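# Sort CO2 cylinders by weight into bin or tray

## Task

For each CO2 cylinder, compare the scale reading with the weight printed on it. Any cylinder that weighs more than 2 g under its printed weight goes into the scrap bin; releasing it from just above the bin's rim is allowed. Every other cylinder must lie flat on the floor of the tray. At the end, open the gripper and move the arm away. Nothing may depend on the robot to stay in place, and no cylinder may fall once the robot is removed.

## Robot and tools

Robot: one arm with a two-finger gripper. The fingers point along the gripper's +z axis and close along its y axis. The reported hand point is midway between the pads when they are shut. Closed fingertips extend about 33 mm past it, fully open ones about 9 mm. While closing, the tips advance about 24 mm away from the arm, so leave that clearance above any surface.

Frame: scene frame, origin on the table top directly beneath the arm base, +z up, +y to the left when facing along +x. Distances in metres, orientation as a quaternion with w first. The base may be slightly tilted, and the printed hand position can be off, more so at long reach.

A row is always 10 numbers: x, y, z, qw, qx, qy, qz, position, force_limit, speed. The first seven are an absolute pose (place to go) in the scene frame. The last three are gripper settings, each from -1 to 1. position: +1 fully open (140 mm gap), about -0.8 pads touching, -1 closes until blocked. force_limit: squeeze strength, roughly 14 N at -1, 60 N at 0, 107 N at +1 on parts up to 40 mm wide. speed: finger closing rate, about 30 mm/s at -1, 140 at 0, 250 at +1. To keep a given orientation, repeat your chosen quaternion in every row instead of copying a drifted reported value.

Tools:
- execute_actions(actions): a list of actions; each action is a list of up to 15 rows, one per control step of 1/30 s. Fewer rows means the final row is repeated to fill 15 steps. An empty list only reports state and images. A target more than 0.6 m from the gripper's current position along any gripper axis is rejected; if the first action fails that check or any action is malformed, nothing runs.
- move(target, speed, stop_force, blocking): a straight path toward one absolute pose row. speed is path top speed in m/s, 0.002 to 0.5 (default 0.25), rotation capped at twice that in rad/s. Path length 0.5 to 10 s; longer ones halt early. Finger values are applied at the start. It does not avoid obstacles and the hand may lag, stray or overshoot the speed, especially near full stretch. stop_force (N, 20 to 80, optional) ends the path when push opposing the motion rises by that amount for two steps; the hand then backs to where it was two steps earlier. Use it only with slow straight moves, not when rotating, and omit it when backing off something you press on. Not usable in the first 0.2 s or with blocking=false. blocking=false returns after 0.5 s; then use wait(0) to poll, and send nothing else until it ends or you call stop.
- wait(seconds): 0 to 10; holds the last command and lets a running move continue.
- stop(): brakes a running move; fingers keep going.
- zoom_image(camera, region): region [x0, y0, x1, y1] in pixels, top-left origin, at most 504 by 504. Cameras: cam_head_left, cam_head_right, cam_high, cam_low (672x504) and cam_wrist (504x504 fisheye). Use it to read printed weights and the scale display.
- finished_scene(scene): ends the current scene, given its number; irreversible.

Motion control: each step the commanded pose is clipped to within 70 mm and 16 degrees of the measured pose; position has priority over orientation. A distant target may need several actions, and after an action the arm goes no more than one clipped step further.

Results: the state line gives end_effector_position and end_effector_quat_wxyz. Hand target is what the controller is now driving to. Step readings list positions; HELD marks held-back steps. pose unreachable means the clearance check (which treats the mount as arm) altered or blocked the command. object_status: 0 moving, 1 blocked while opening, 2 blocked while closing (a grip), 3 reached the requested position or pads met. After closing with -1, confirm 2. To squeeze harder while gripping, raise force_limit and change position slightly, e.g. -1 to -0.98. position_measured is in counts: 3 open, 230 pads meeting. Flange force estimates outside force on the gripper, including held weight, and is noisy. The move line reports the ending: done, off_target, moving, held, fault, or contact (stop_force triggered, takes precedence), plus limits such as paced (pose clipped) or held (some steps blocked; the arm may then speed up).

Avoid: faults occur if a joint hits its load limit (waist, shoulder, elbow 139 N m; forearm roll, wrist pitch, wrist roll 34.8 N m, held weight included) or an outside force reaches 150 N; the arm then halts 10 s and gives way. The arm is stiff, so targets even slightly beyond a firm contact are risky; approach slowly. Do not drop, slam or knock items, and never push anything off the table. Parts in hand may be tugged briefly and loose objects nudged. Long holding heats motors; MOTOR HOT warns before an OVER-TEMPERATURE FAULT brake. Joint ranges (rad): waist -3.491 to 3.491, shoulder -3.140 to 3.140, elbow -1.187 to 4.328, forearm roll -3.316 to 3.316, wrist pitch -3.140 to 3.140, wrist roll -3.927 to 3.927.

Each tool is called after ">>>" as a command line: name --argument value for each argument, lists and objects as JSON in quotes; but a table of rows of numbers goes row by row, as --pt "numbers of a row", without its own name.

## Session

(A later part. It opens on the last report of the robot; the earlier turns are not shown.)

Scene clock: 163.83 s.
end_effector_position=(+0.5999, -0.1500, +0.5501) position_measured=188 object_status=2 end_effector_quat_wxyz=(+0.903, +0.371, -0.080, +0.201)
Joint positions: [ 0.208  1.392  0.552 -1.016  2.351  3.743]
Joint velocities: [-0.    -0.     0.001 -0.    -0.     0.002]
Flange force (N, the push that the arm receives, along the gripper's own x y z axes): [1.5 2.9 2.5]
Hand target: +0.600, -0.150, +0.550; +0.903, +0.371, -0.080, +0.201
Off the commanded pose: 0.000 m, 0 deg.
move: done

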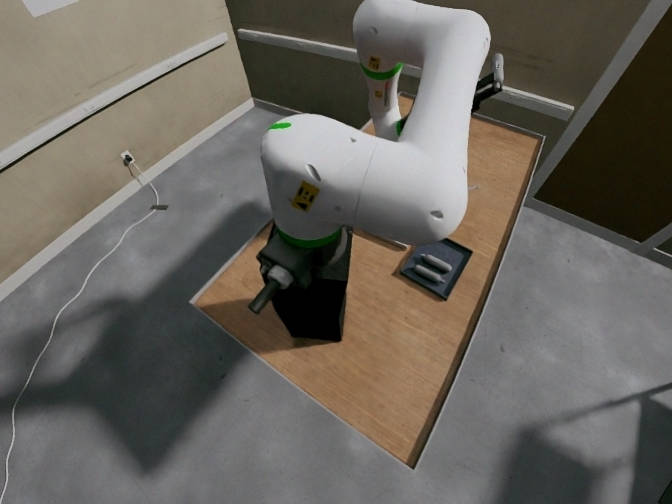

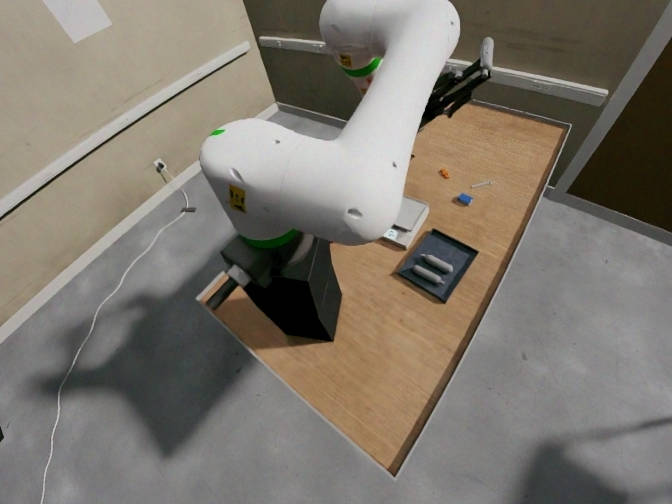

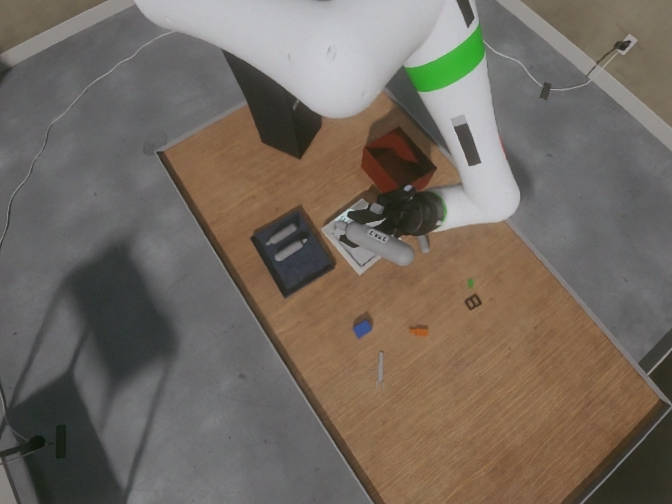

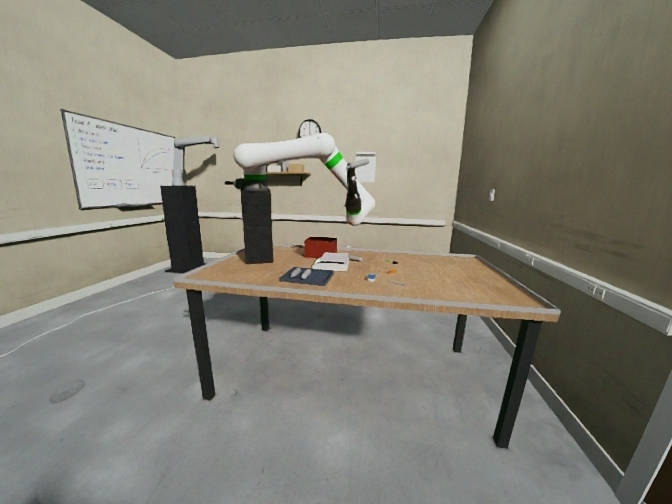

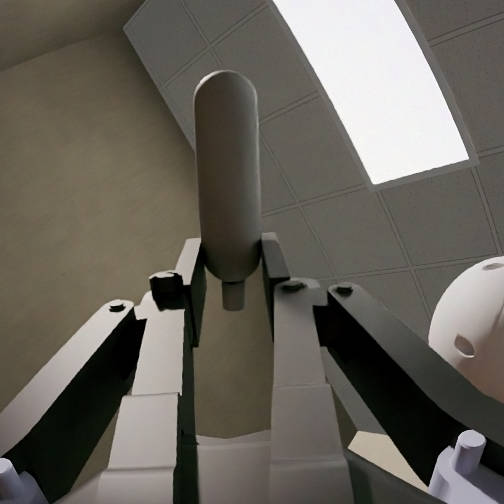

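>>> move --target '[0.6,-0.1,0.45,0,0,0.6,-0.8,-1,-0.3,0]' --speed 0.5

>>> move --target '[0.535,-0.027,0.14,0,0,1,0,-1,-0.3,0]' --speed 0.4

>>> move --target '[0.535,-0.027,0.105,0,0,1,0,-1,-0.3,0]' --speed 0.05

>>> move --target '[0.535,-0.027,0.105,0,0,1,0,-0.2,-0.3,0]'

>>> wait --seconds 1.5

Scene clock: 172.27 s.
end_effector_position=(+0.5996, -0.0999, +0.4499) position_measured=188 object_status=2 end_effector_quat_wxyz=(-0.001, +0.001, -0.600, +0.800)
Joint positions: [ 0.335  1.341  0.648 -1.507  2.108  0.92 ]
Joint velocities: [ 0.    -0.001 -0.001  0.    -0.001 -0.002]
Flange force (N, the push that the arm receives, along the gripper's own x y z axes): [2.9 -2.8 2.5]
Hand target: +0.600, -0.100, +0.450; -0.001, +0.001, -0.600, +0.800
Off the commanded pose: 0.000 m, 0 deg.
move: done

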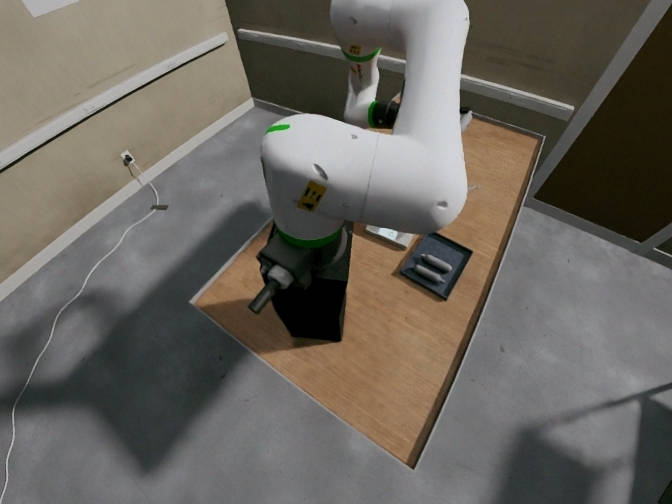

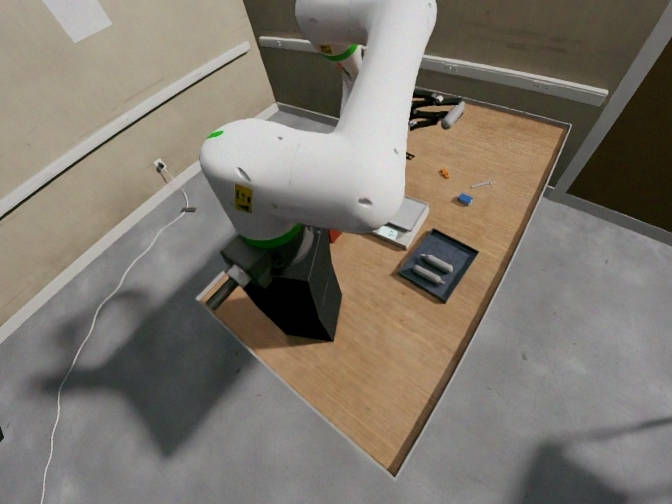

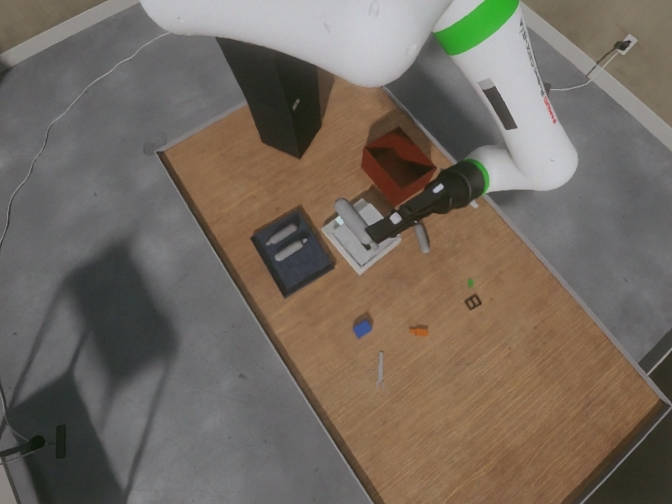

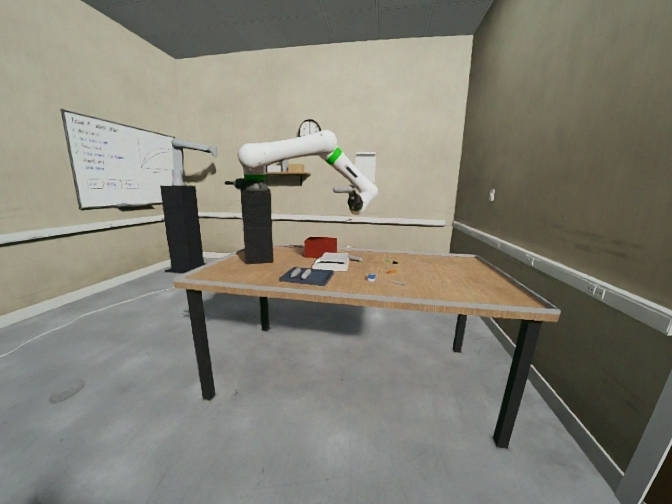

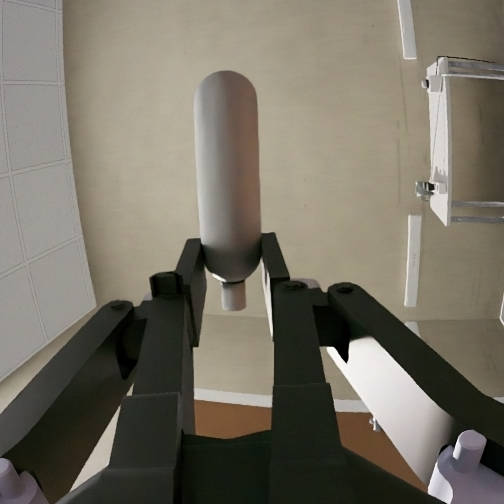

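Scene clock: 175.23 s.
end_effector_position=(+0.5344, -0.0262, +0.1406) position_measured=188 object_status=2 end_effector_quat_wxyz=(+0.002, -0.001, +1.000, +0.000)
Joint positions: [-0.33   0.863 -0.167 -2.975  0.469  1.712]
Joint velocities: [-0.002  0.    -0.002 -0.005 -0.002  0.007]
Flange force (N, the push that the arm receives, along the gripper's own x y z axes): [2.0 0.9 -2.5]
Hand target: +0.534, -0.026, +0.141; +0.002, -0.001, +1.000, +0.000
Off the commanded pose: 0.001 m, 0 deg.
move: done

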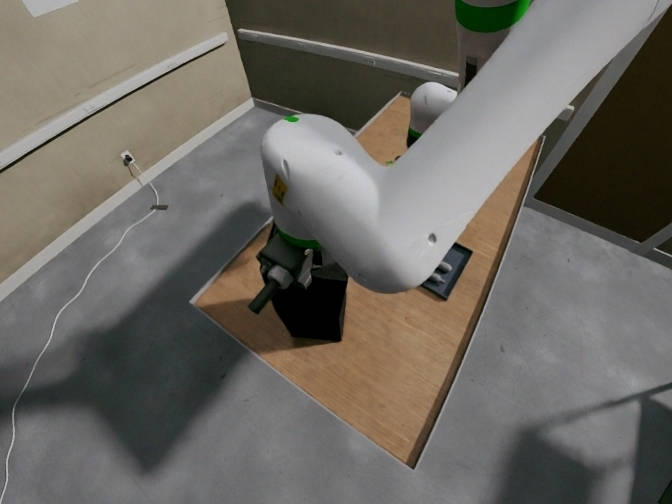

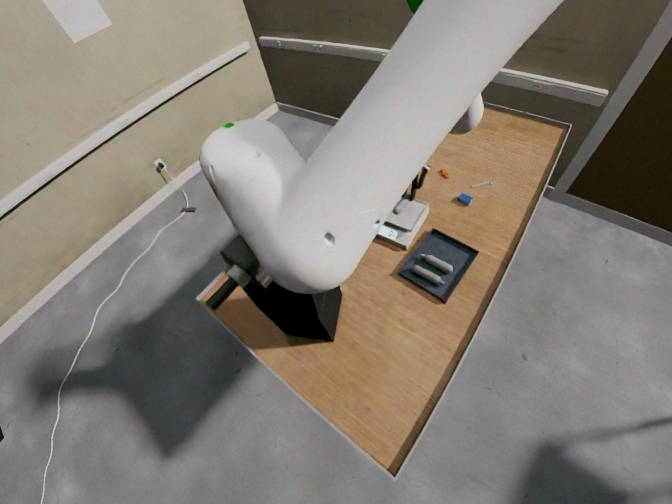

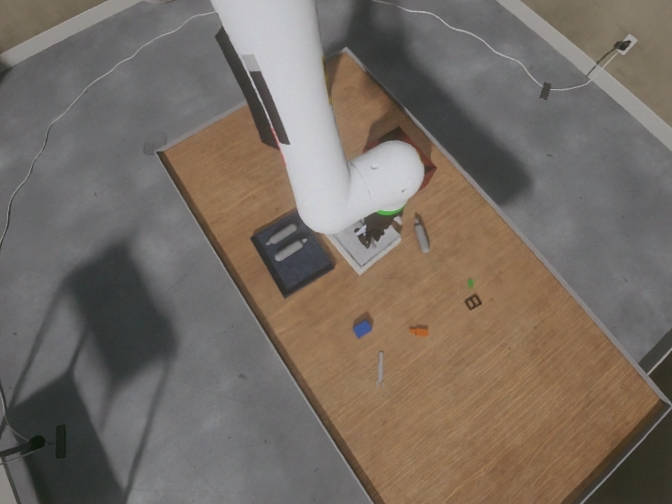

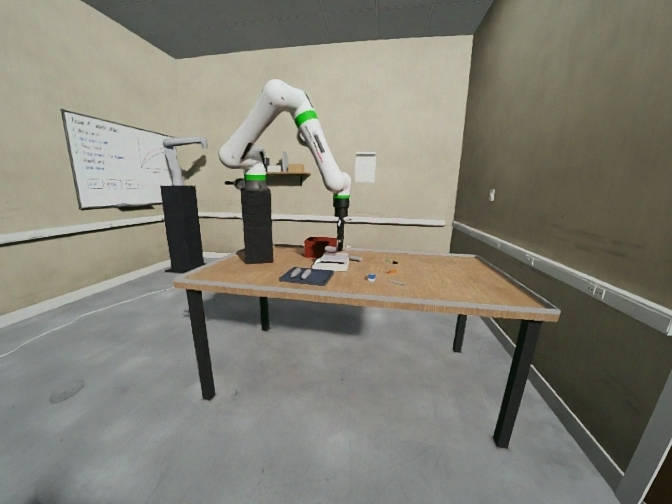

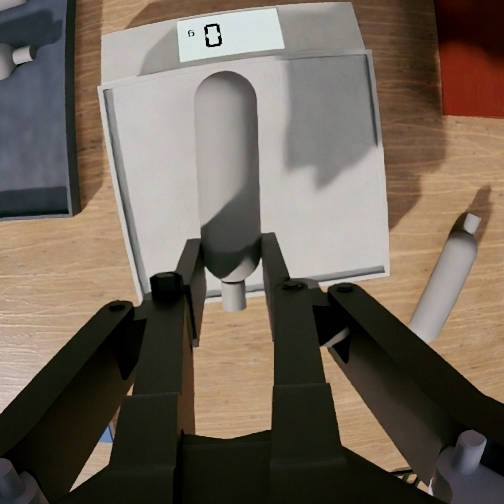

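Scene clock: 176.23 s.
end_effector_position=(+0.5349, -0.0270, +0.1050) position_measured=188 object_status=2 end_effector_quat_wxyz=(+0.000, +0.000, +1.000, -0.000)
Joint positions: [-0.334  0.945 -0.123 -2.959  0.435  1.696]
Joint velocities: [-0.    -0.001  0.    -0.001  0.    -0.001]
Flange force (N, the push that the arm receives, along the gripper's own x y z axes): [2.7 1.5 -4.6]
Hand target: +0.535, -0.027, +0.105; -0.000, +0.000, +1.000, -0.000
Off the commanded pose: 0.000 m, 0 deg.
move: done

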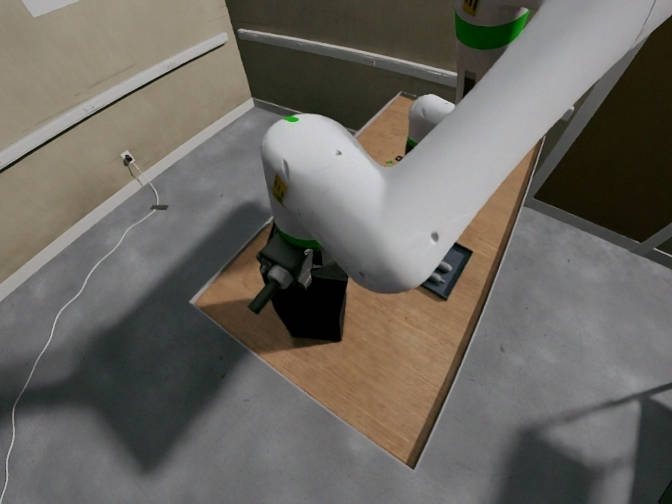

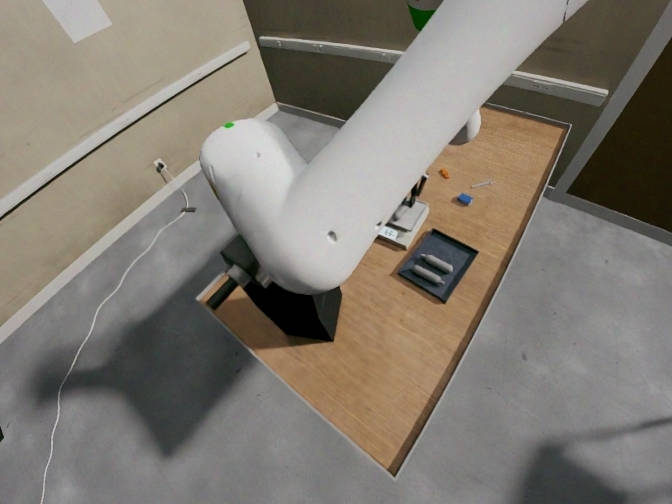

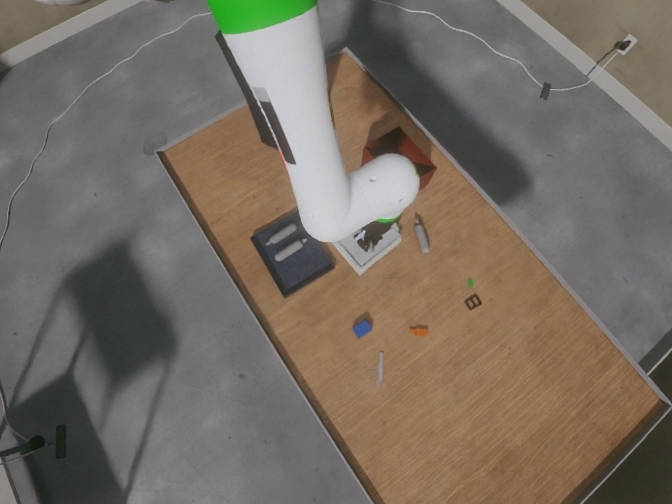

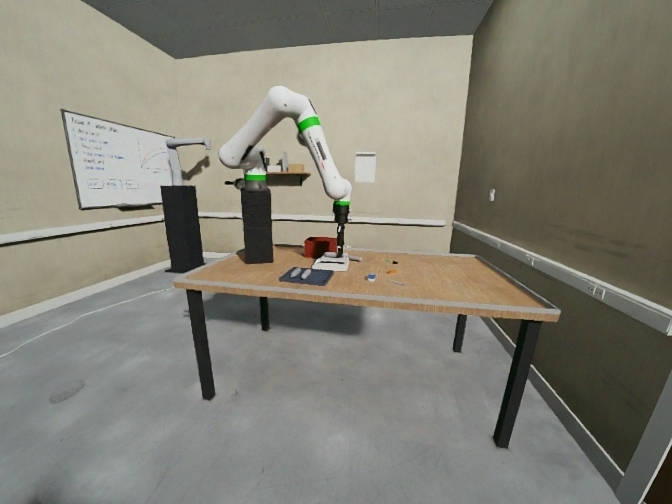

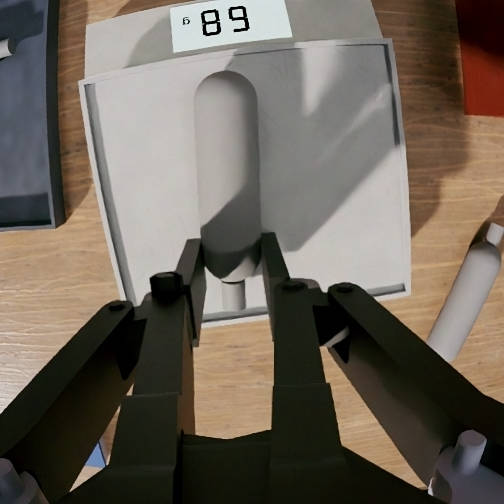

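Scene clock: 176.93 s.
end_effector_position=(+0.5350, -0.0270, +0.1050) position_measured=154 object_status=3 end_effector_quat_wxyz=(+0.000, +0.000, +1.000, -0.000)
Joint positions: [-0.334  0.946 -0.123 -2.959  0.435  1.696]
Joint velocities: [-0.    -0.002 -0.    -0.    -0.001 -0.001]
Flange force (N, the push that the arm receives, along the gripper's own x y z axes): [3.3 1.1 -5.5]
Hand target: +0.535, -0.027, +0.105; +0.000, +0.000, +1.000, -0.000
Off the commanded pose: 0.000 m, 0 deg.
move: done

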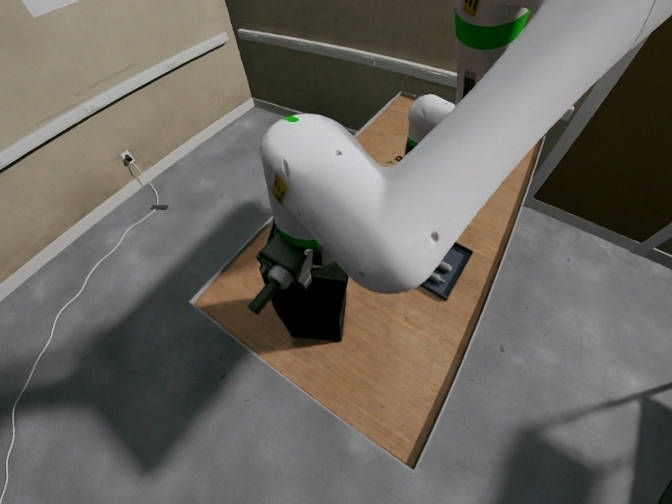

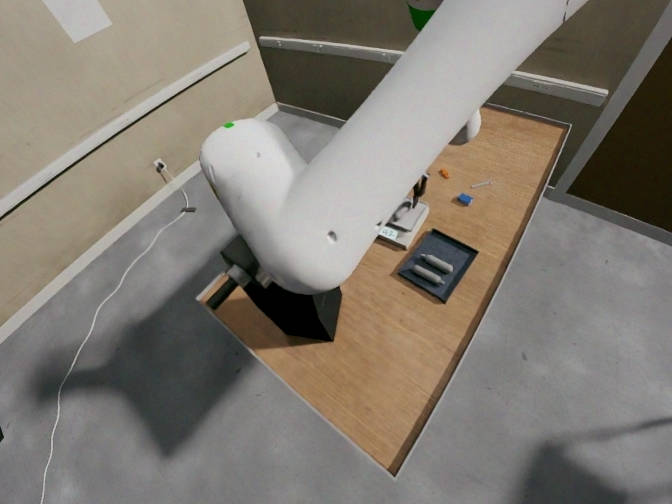

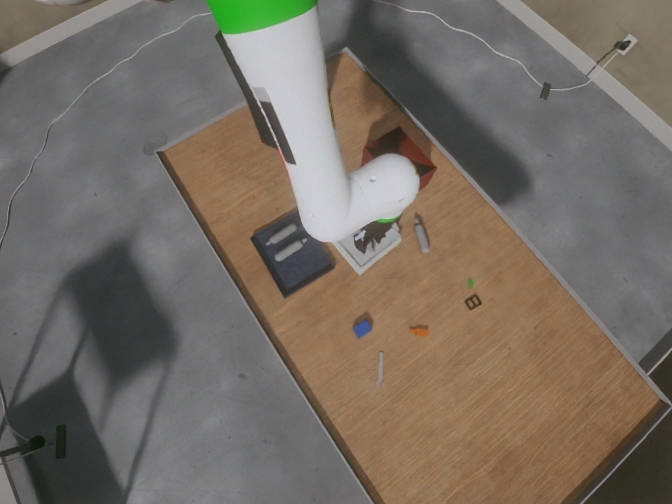

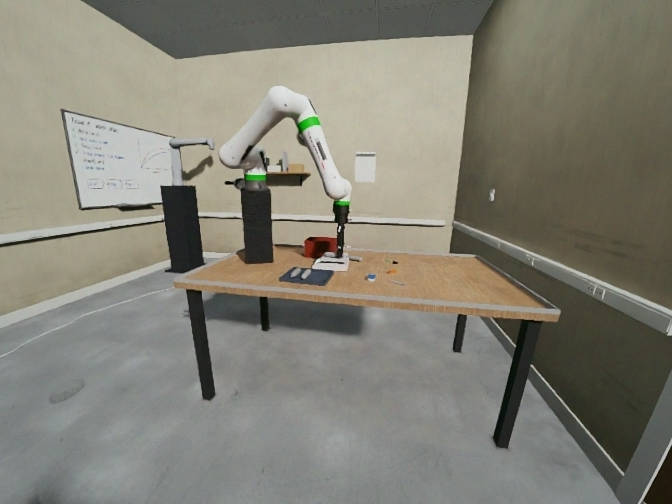

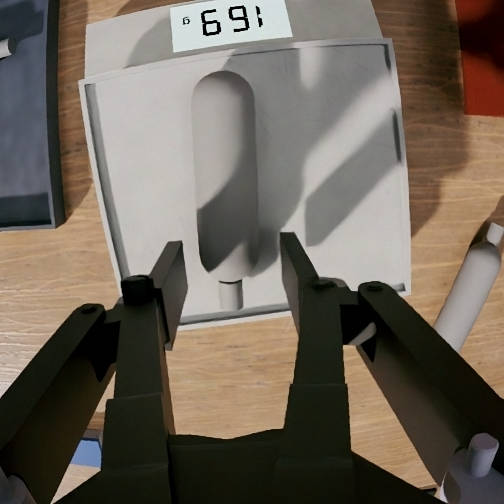

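Scene clock: 178.43 s.
end_effector_position=(+0.5350, -0.0270, +0.1050) position_measured=154 object_status=3 end_effector_quat_wxyz=(+0.000, +0.000, +1.000, -0.000)
Joint positions: [-0.334  0.946 -0.123 -2.959  0.435  1.696]
Joint velocities: [-0.    -0.     0.    -0.001  0.001 -0.   ]
Flange force (N, the push that the arm receives, along the gripper's own x y z axes): [0.8 1.2 -3.7]
Hand target: +0.535, -0.027, +0.105; +0.000, +0.000, +1.000, -0.000
Off the commanded pose: 0.000 m, 0 deg.
wait: 1.50 s; at rest by 0.17 s

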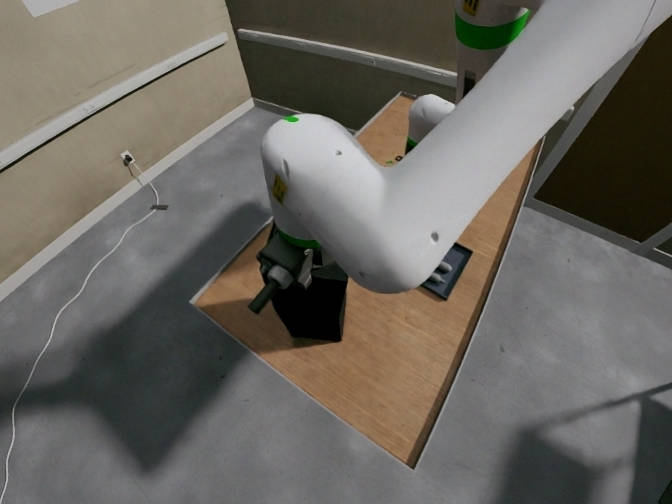

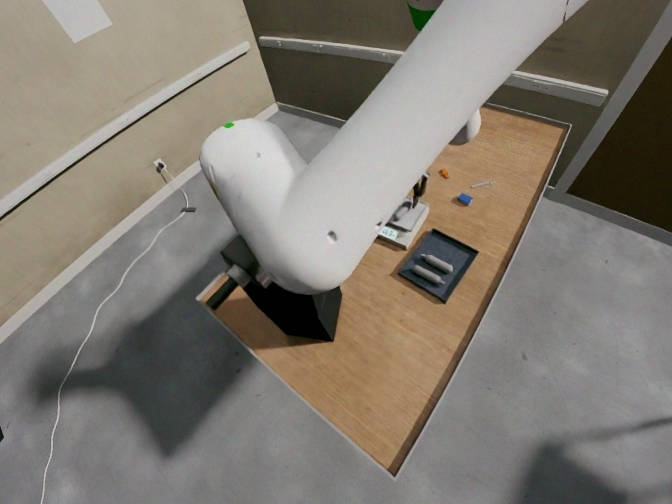

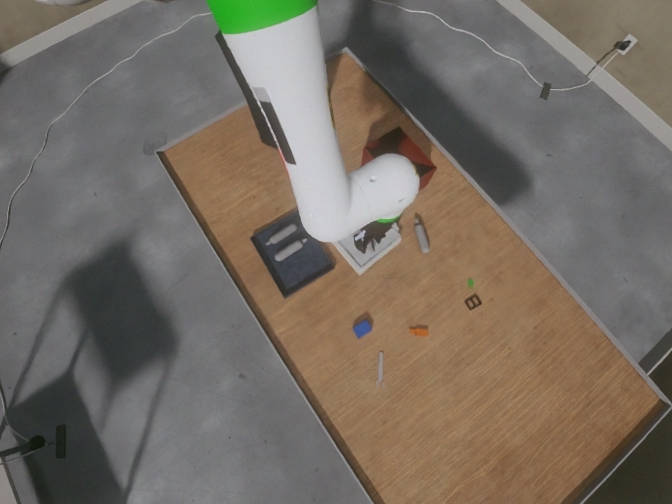

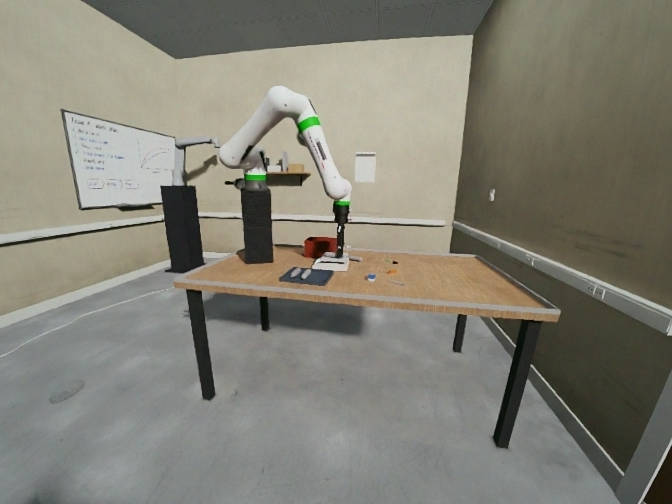

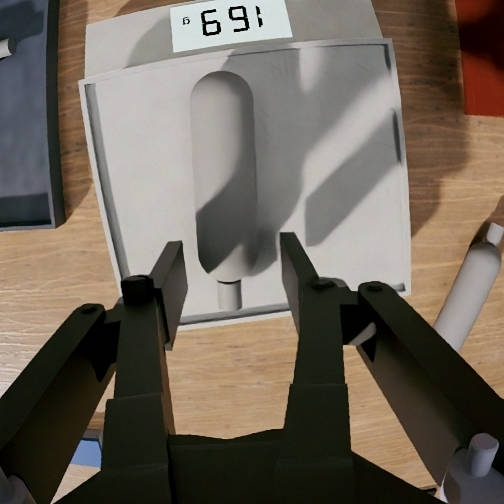

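>>> move --target '[0.5,-0.027,0.104,0,0,1,0,-0.2,-0.3,0]' --speed 0.1

>>> move --target '[0.5,-0.027,0.104,0,0,1,0,-1,-0.3,0]'

>>> move --target '[0.5,-0.027,0.22,0,0,1,0,-1,-0.3,0]'

>>> move --target '[0.36,0.19,0.22,0,0,1,0,-1,-0.3,0]'

Scene clock: 196.67 s.
end_effector_position=(+0.5000, -0.0270, +0.1041) position_measured=154 object_status=3 end_effector_quat_wxyz=(+0.000, +0.000, +1.000, -0.000)
Joint positions: [-0.353  0.915 -0.217 -2.933  0.371  1.686]
Joint velocities: [-0.    -0.001 -0.001  0.    -0.001  0.001]
Flange force (N, the push that the arm receives, along the gripper's own x y z axes): [5.2 0.9 -8.1]
Hand target: +0.500, -0.027, +0.104; +0.000, +0.000, +1.000, -0.000
Off the commanded pose: 0.000 m, 0 deg.
move: done

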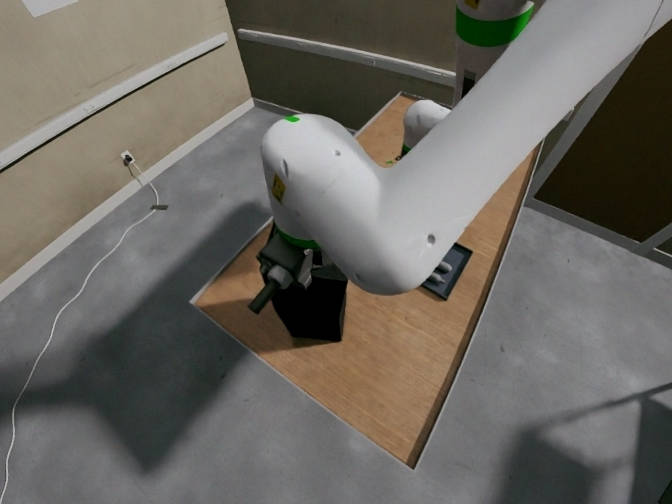

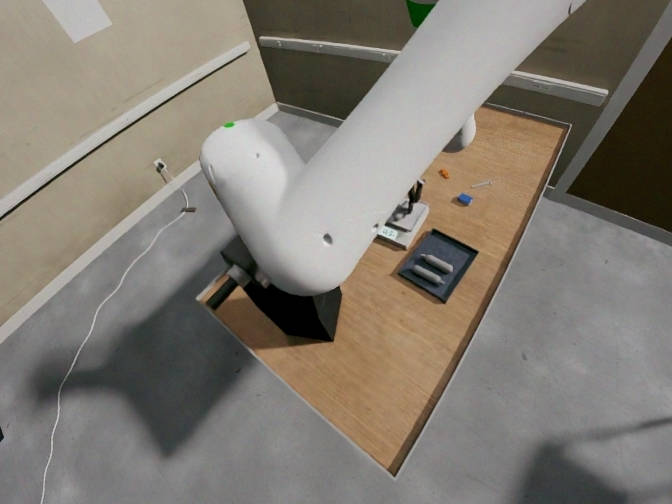

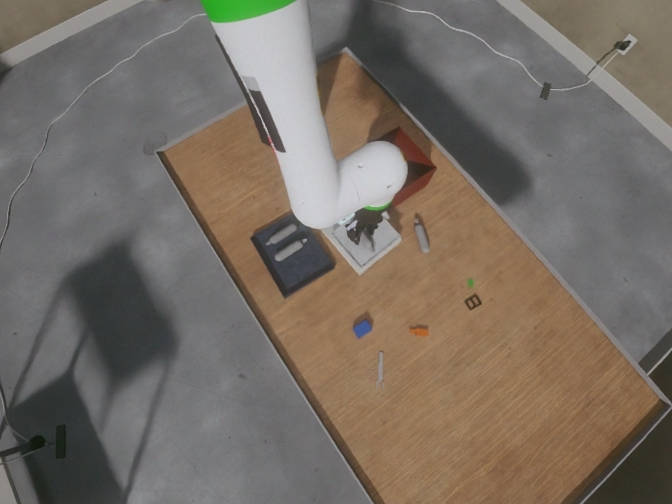

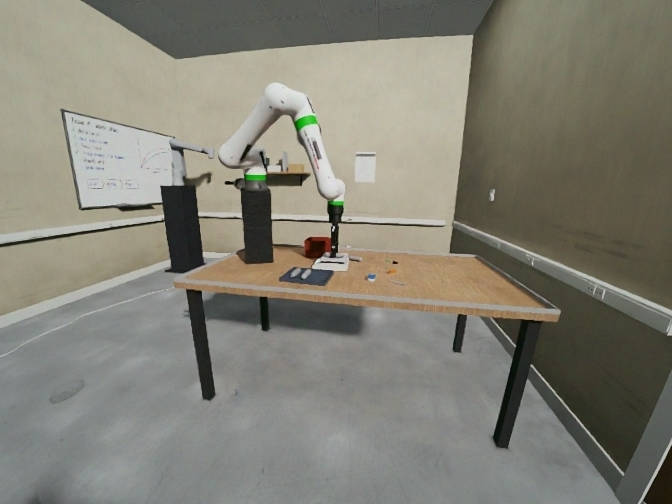

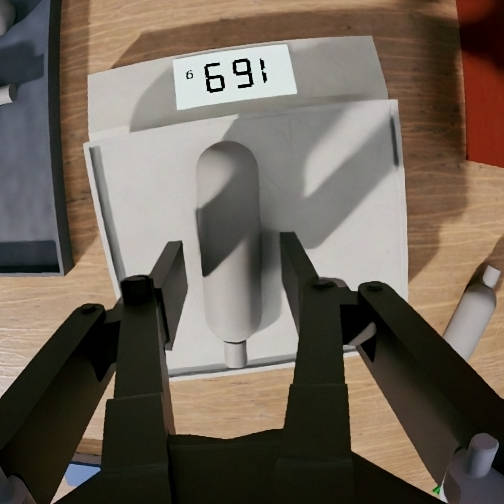

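Scene clock: 197.37 s.
end_effector_position=(+0.5000, -0.0270, +0.1040) position_measured=188 object_status=2 end_effector_quat_wxyz=(-0.000, +0.000, +1.000, +0.000)
Joint positions: [-0.353  0.915 -0.217 -2.933  0.37   1.686]
Joint velocities: [ 0.     0.002  0.     0.001  0.    -0.001]
Flange force (N, the push that the arm receives, along the gripper's own x y z axes): [2.4 1.5 -6.2]
Hand target: +0.500, -0.027, +0.104; +0.000, +0.000, +1.000, +0.000
Off the commanded pose: 0.000 m, 0 deg.
move: done

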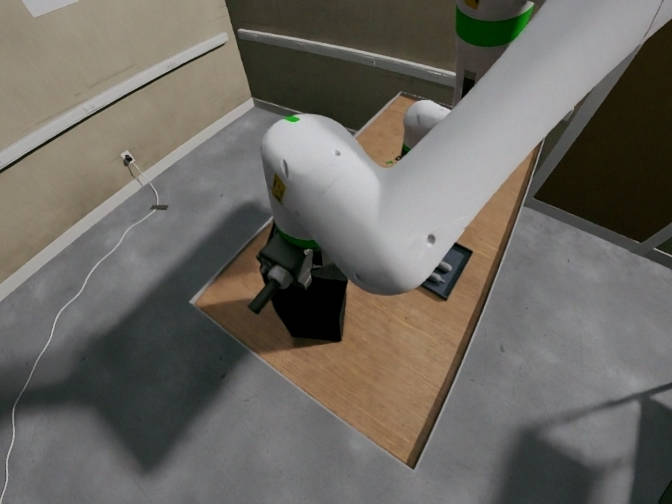

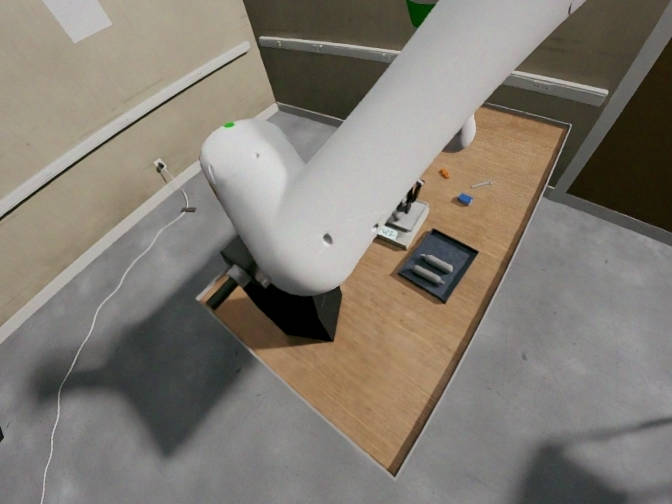

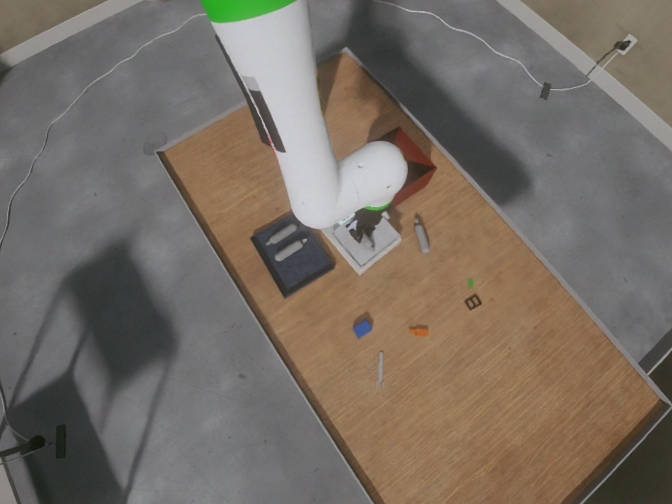

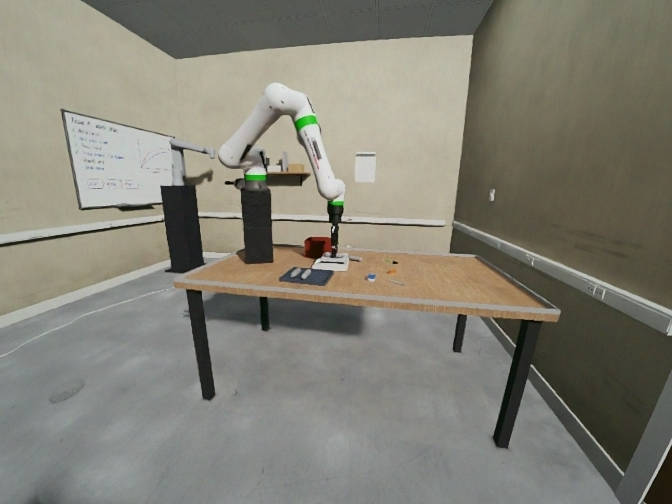

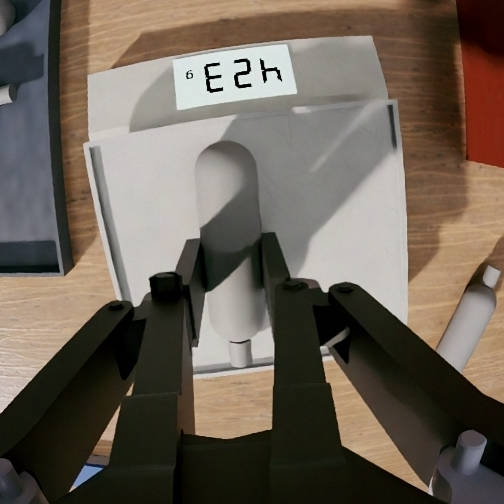

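Scene clock: 198.30 s.
end_effector_position=(+0.5002, -0.0270, +0.2199) position_measured=188 object_status=2 end_effector_quat_wxyz=(-0.000, -0.000, +1.000, +0.000)
Joint positions: [-0.338  0.644 -0.317 -2.993  0.541  1.739]
Joint velocities: [-0.    -0.001 -0.    -0.     0.001 -0.   ]
Flange force (N, the push that the arm receives, along the gripper's own x y z axes): [4.0 2.0 -1.7]
Hand target: +0.500, -0.027, +0.220; +0.000, -0.000, +1.000, +0.000
Off the commanded pose: 0.000 m, 0 deg.
move: done

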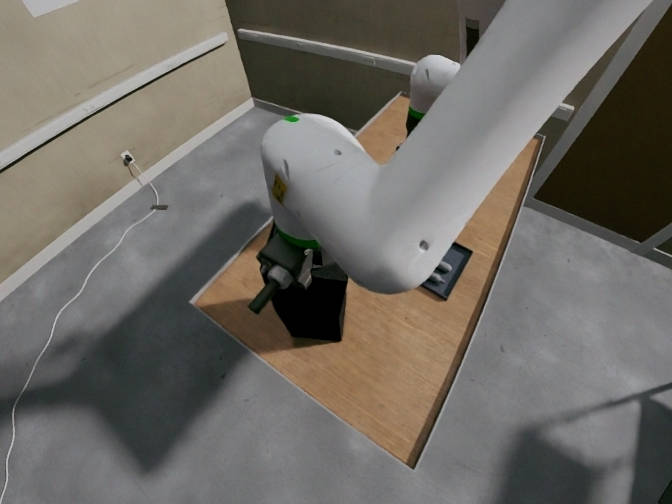

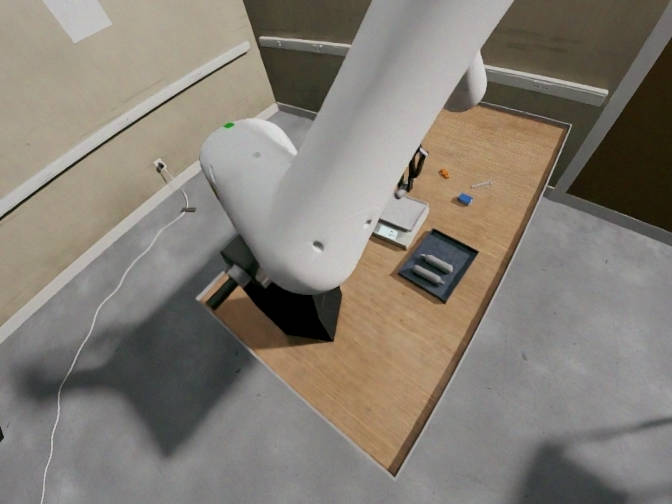

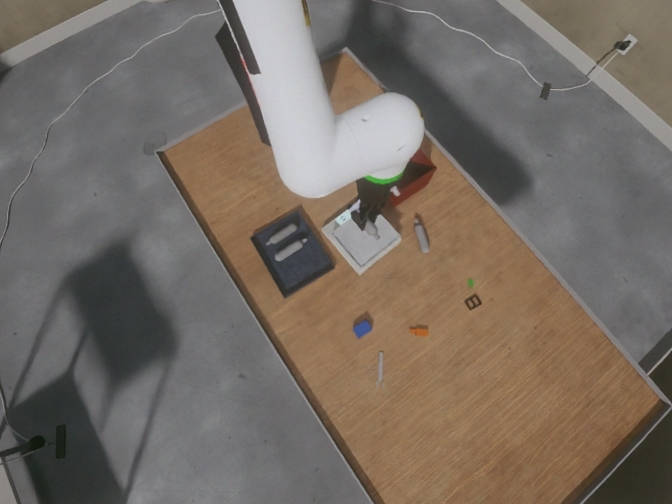

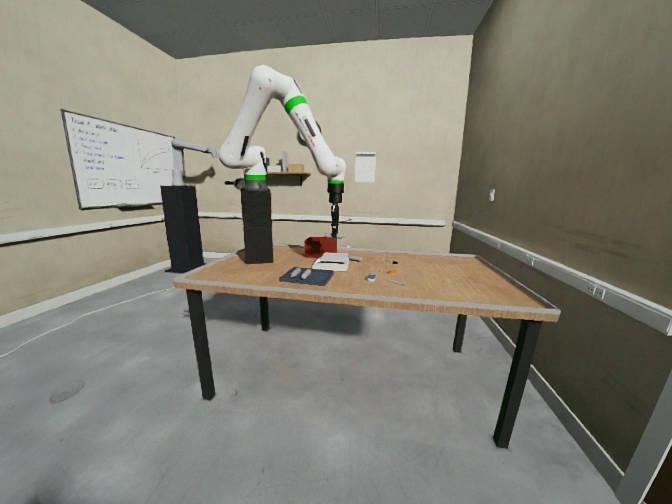

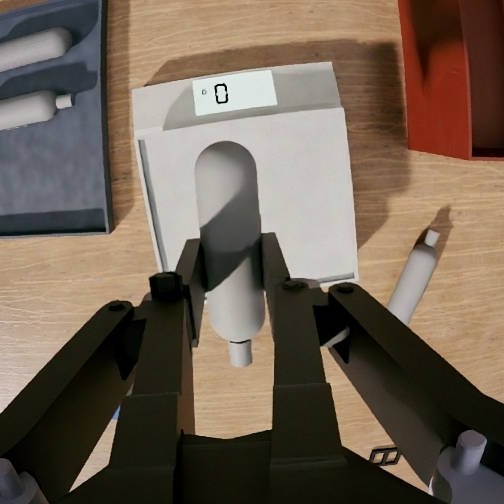

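Scene clock: 199.80 s.
end_effector_position=(+0.3595, +0.1893, +0.2202) position_measured=188 object_status=2 end_effector_quat_wxyz=(-0.000, +0.000, +1.000, -0.000)
Joint positions: [ 0.157  0.597 -0.528 -2.892  0.43   1.142]
Joint velocities: [ 0.002 -0.     0.002  0.002  0.001 -0.005]
Flange force (N, the push that the arm receives, along the gripper's own x y z axes): [1.8 4.0 -0.9]
Hand target: +0.360, +0.189, +0.220; -0.000, -0.000, +1.000, -0.001
Off the commanded pose: 0.001 m, 0 deg.
move: done

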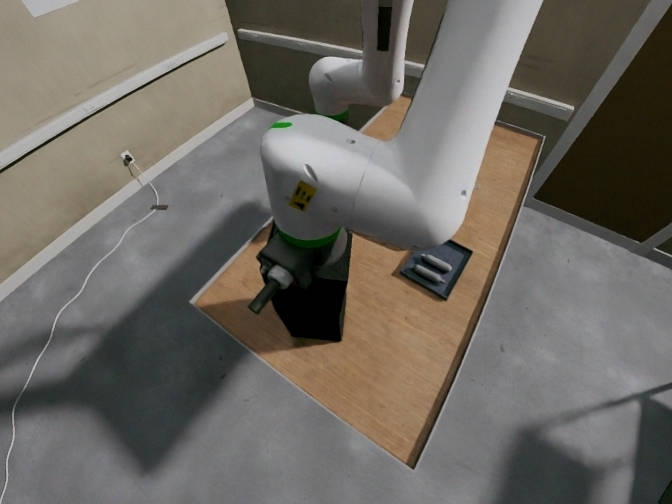

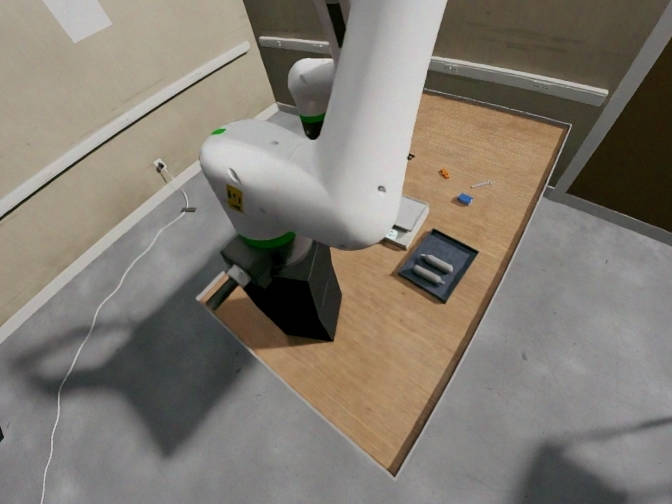

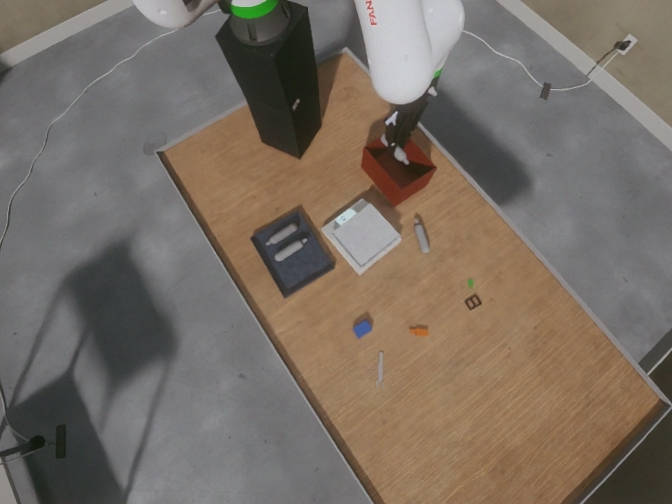

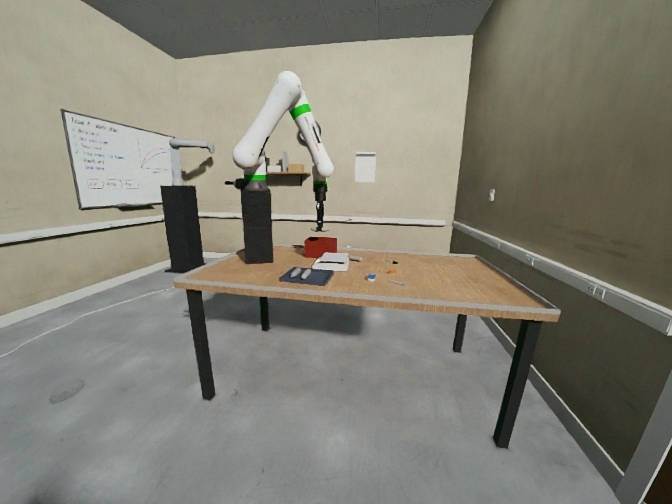

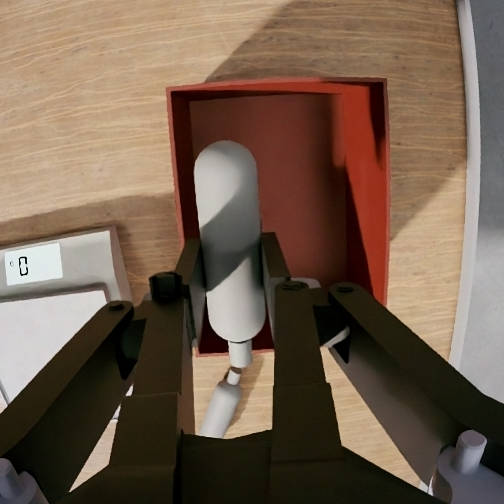

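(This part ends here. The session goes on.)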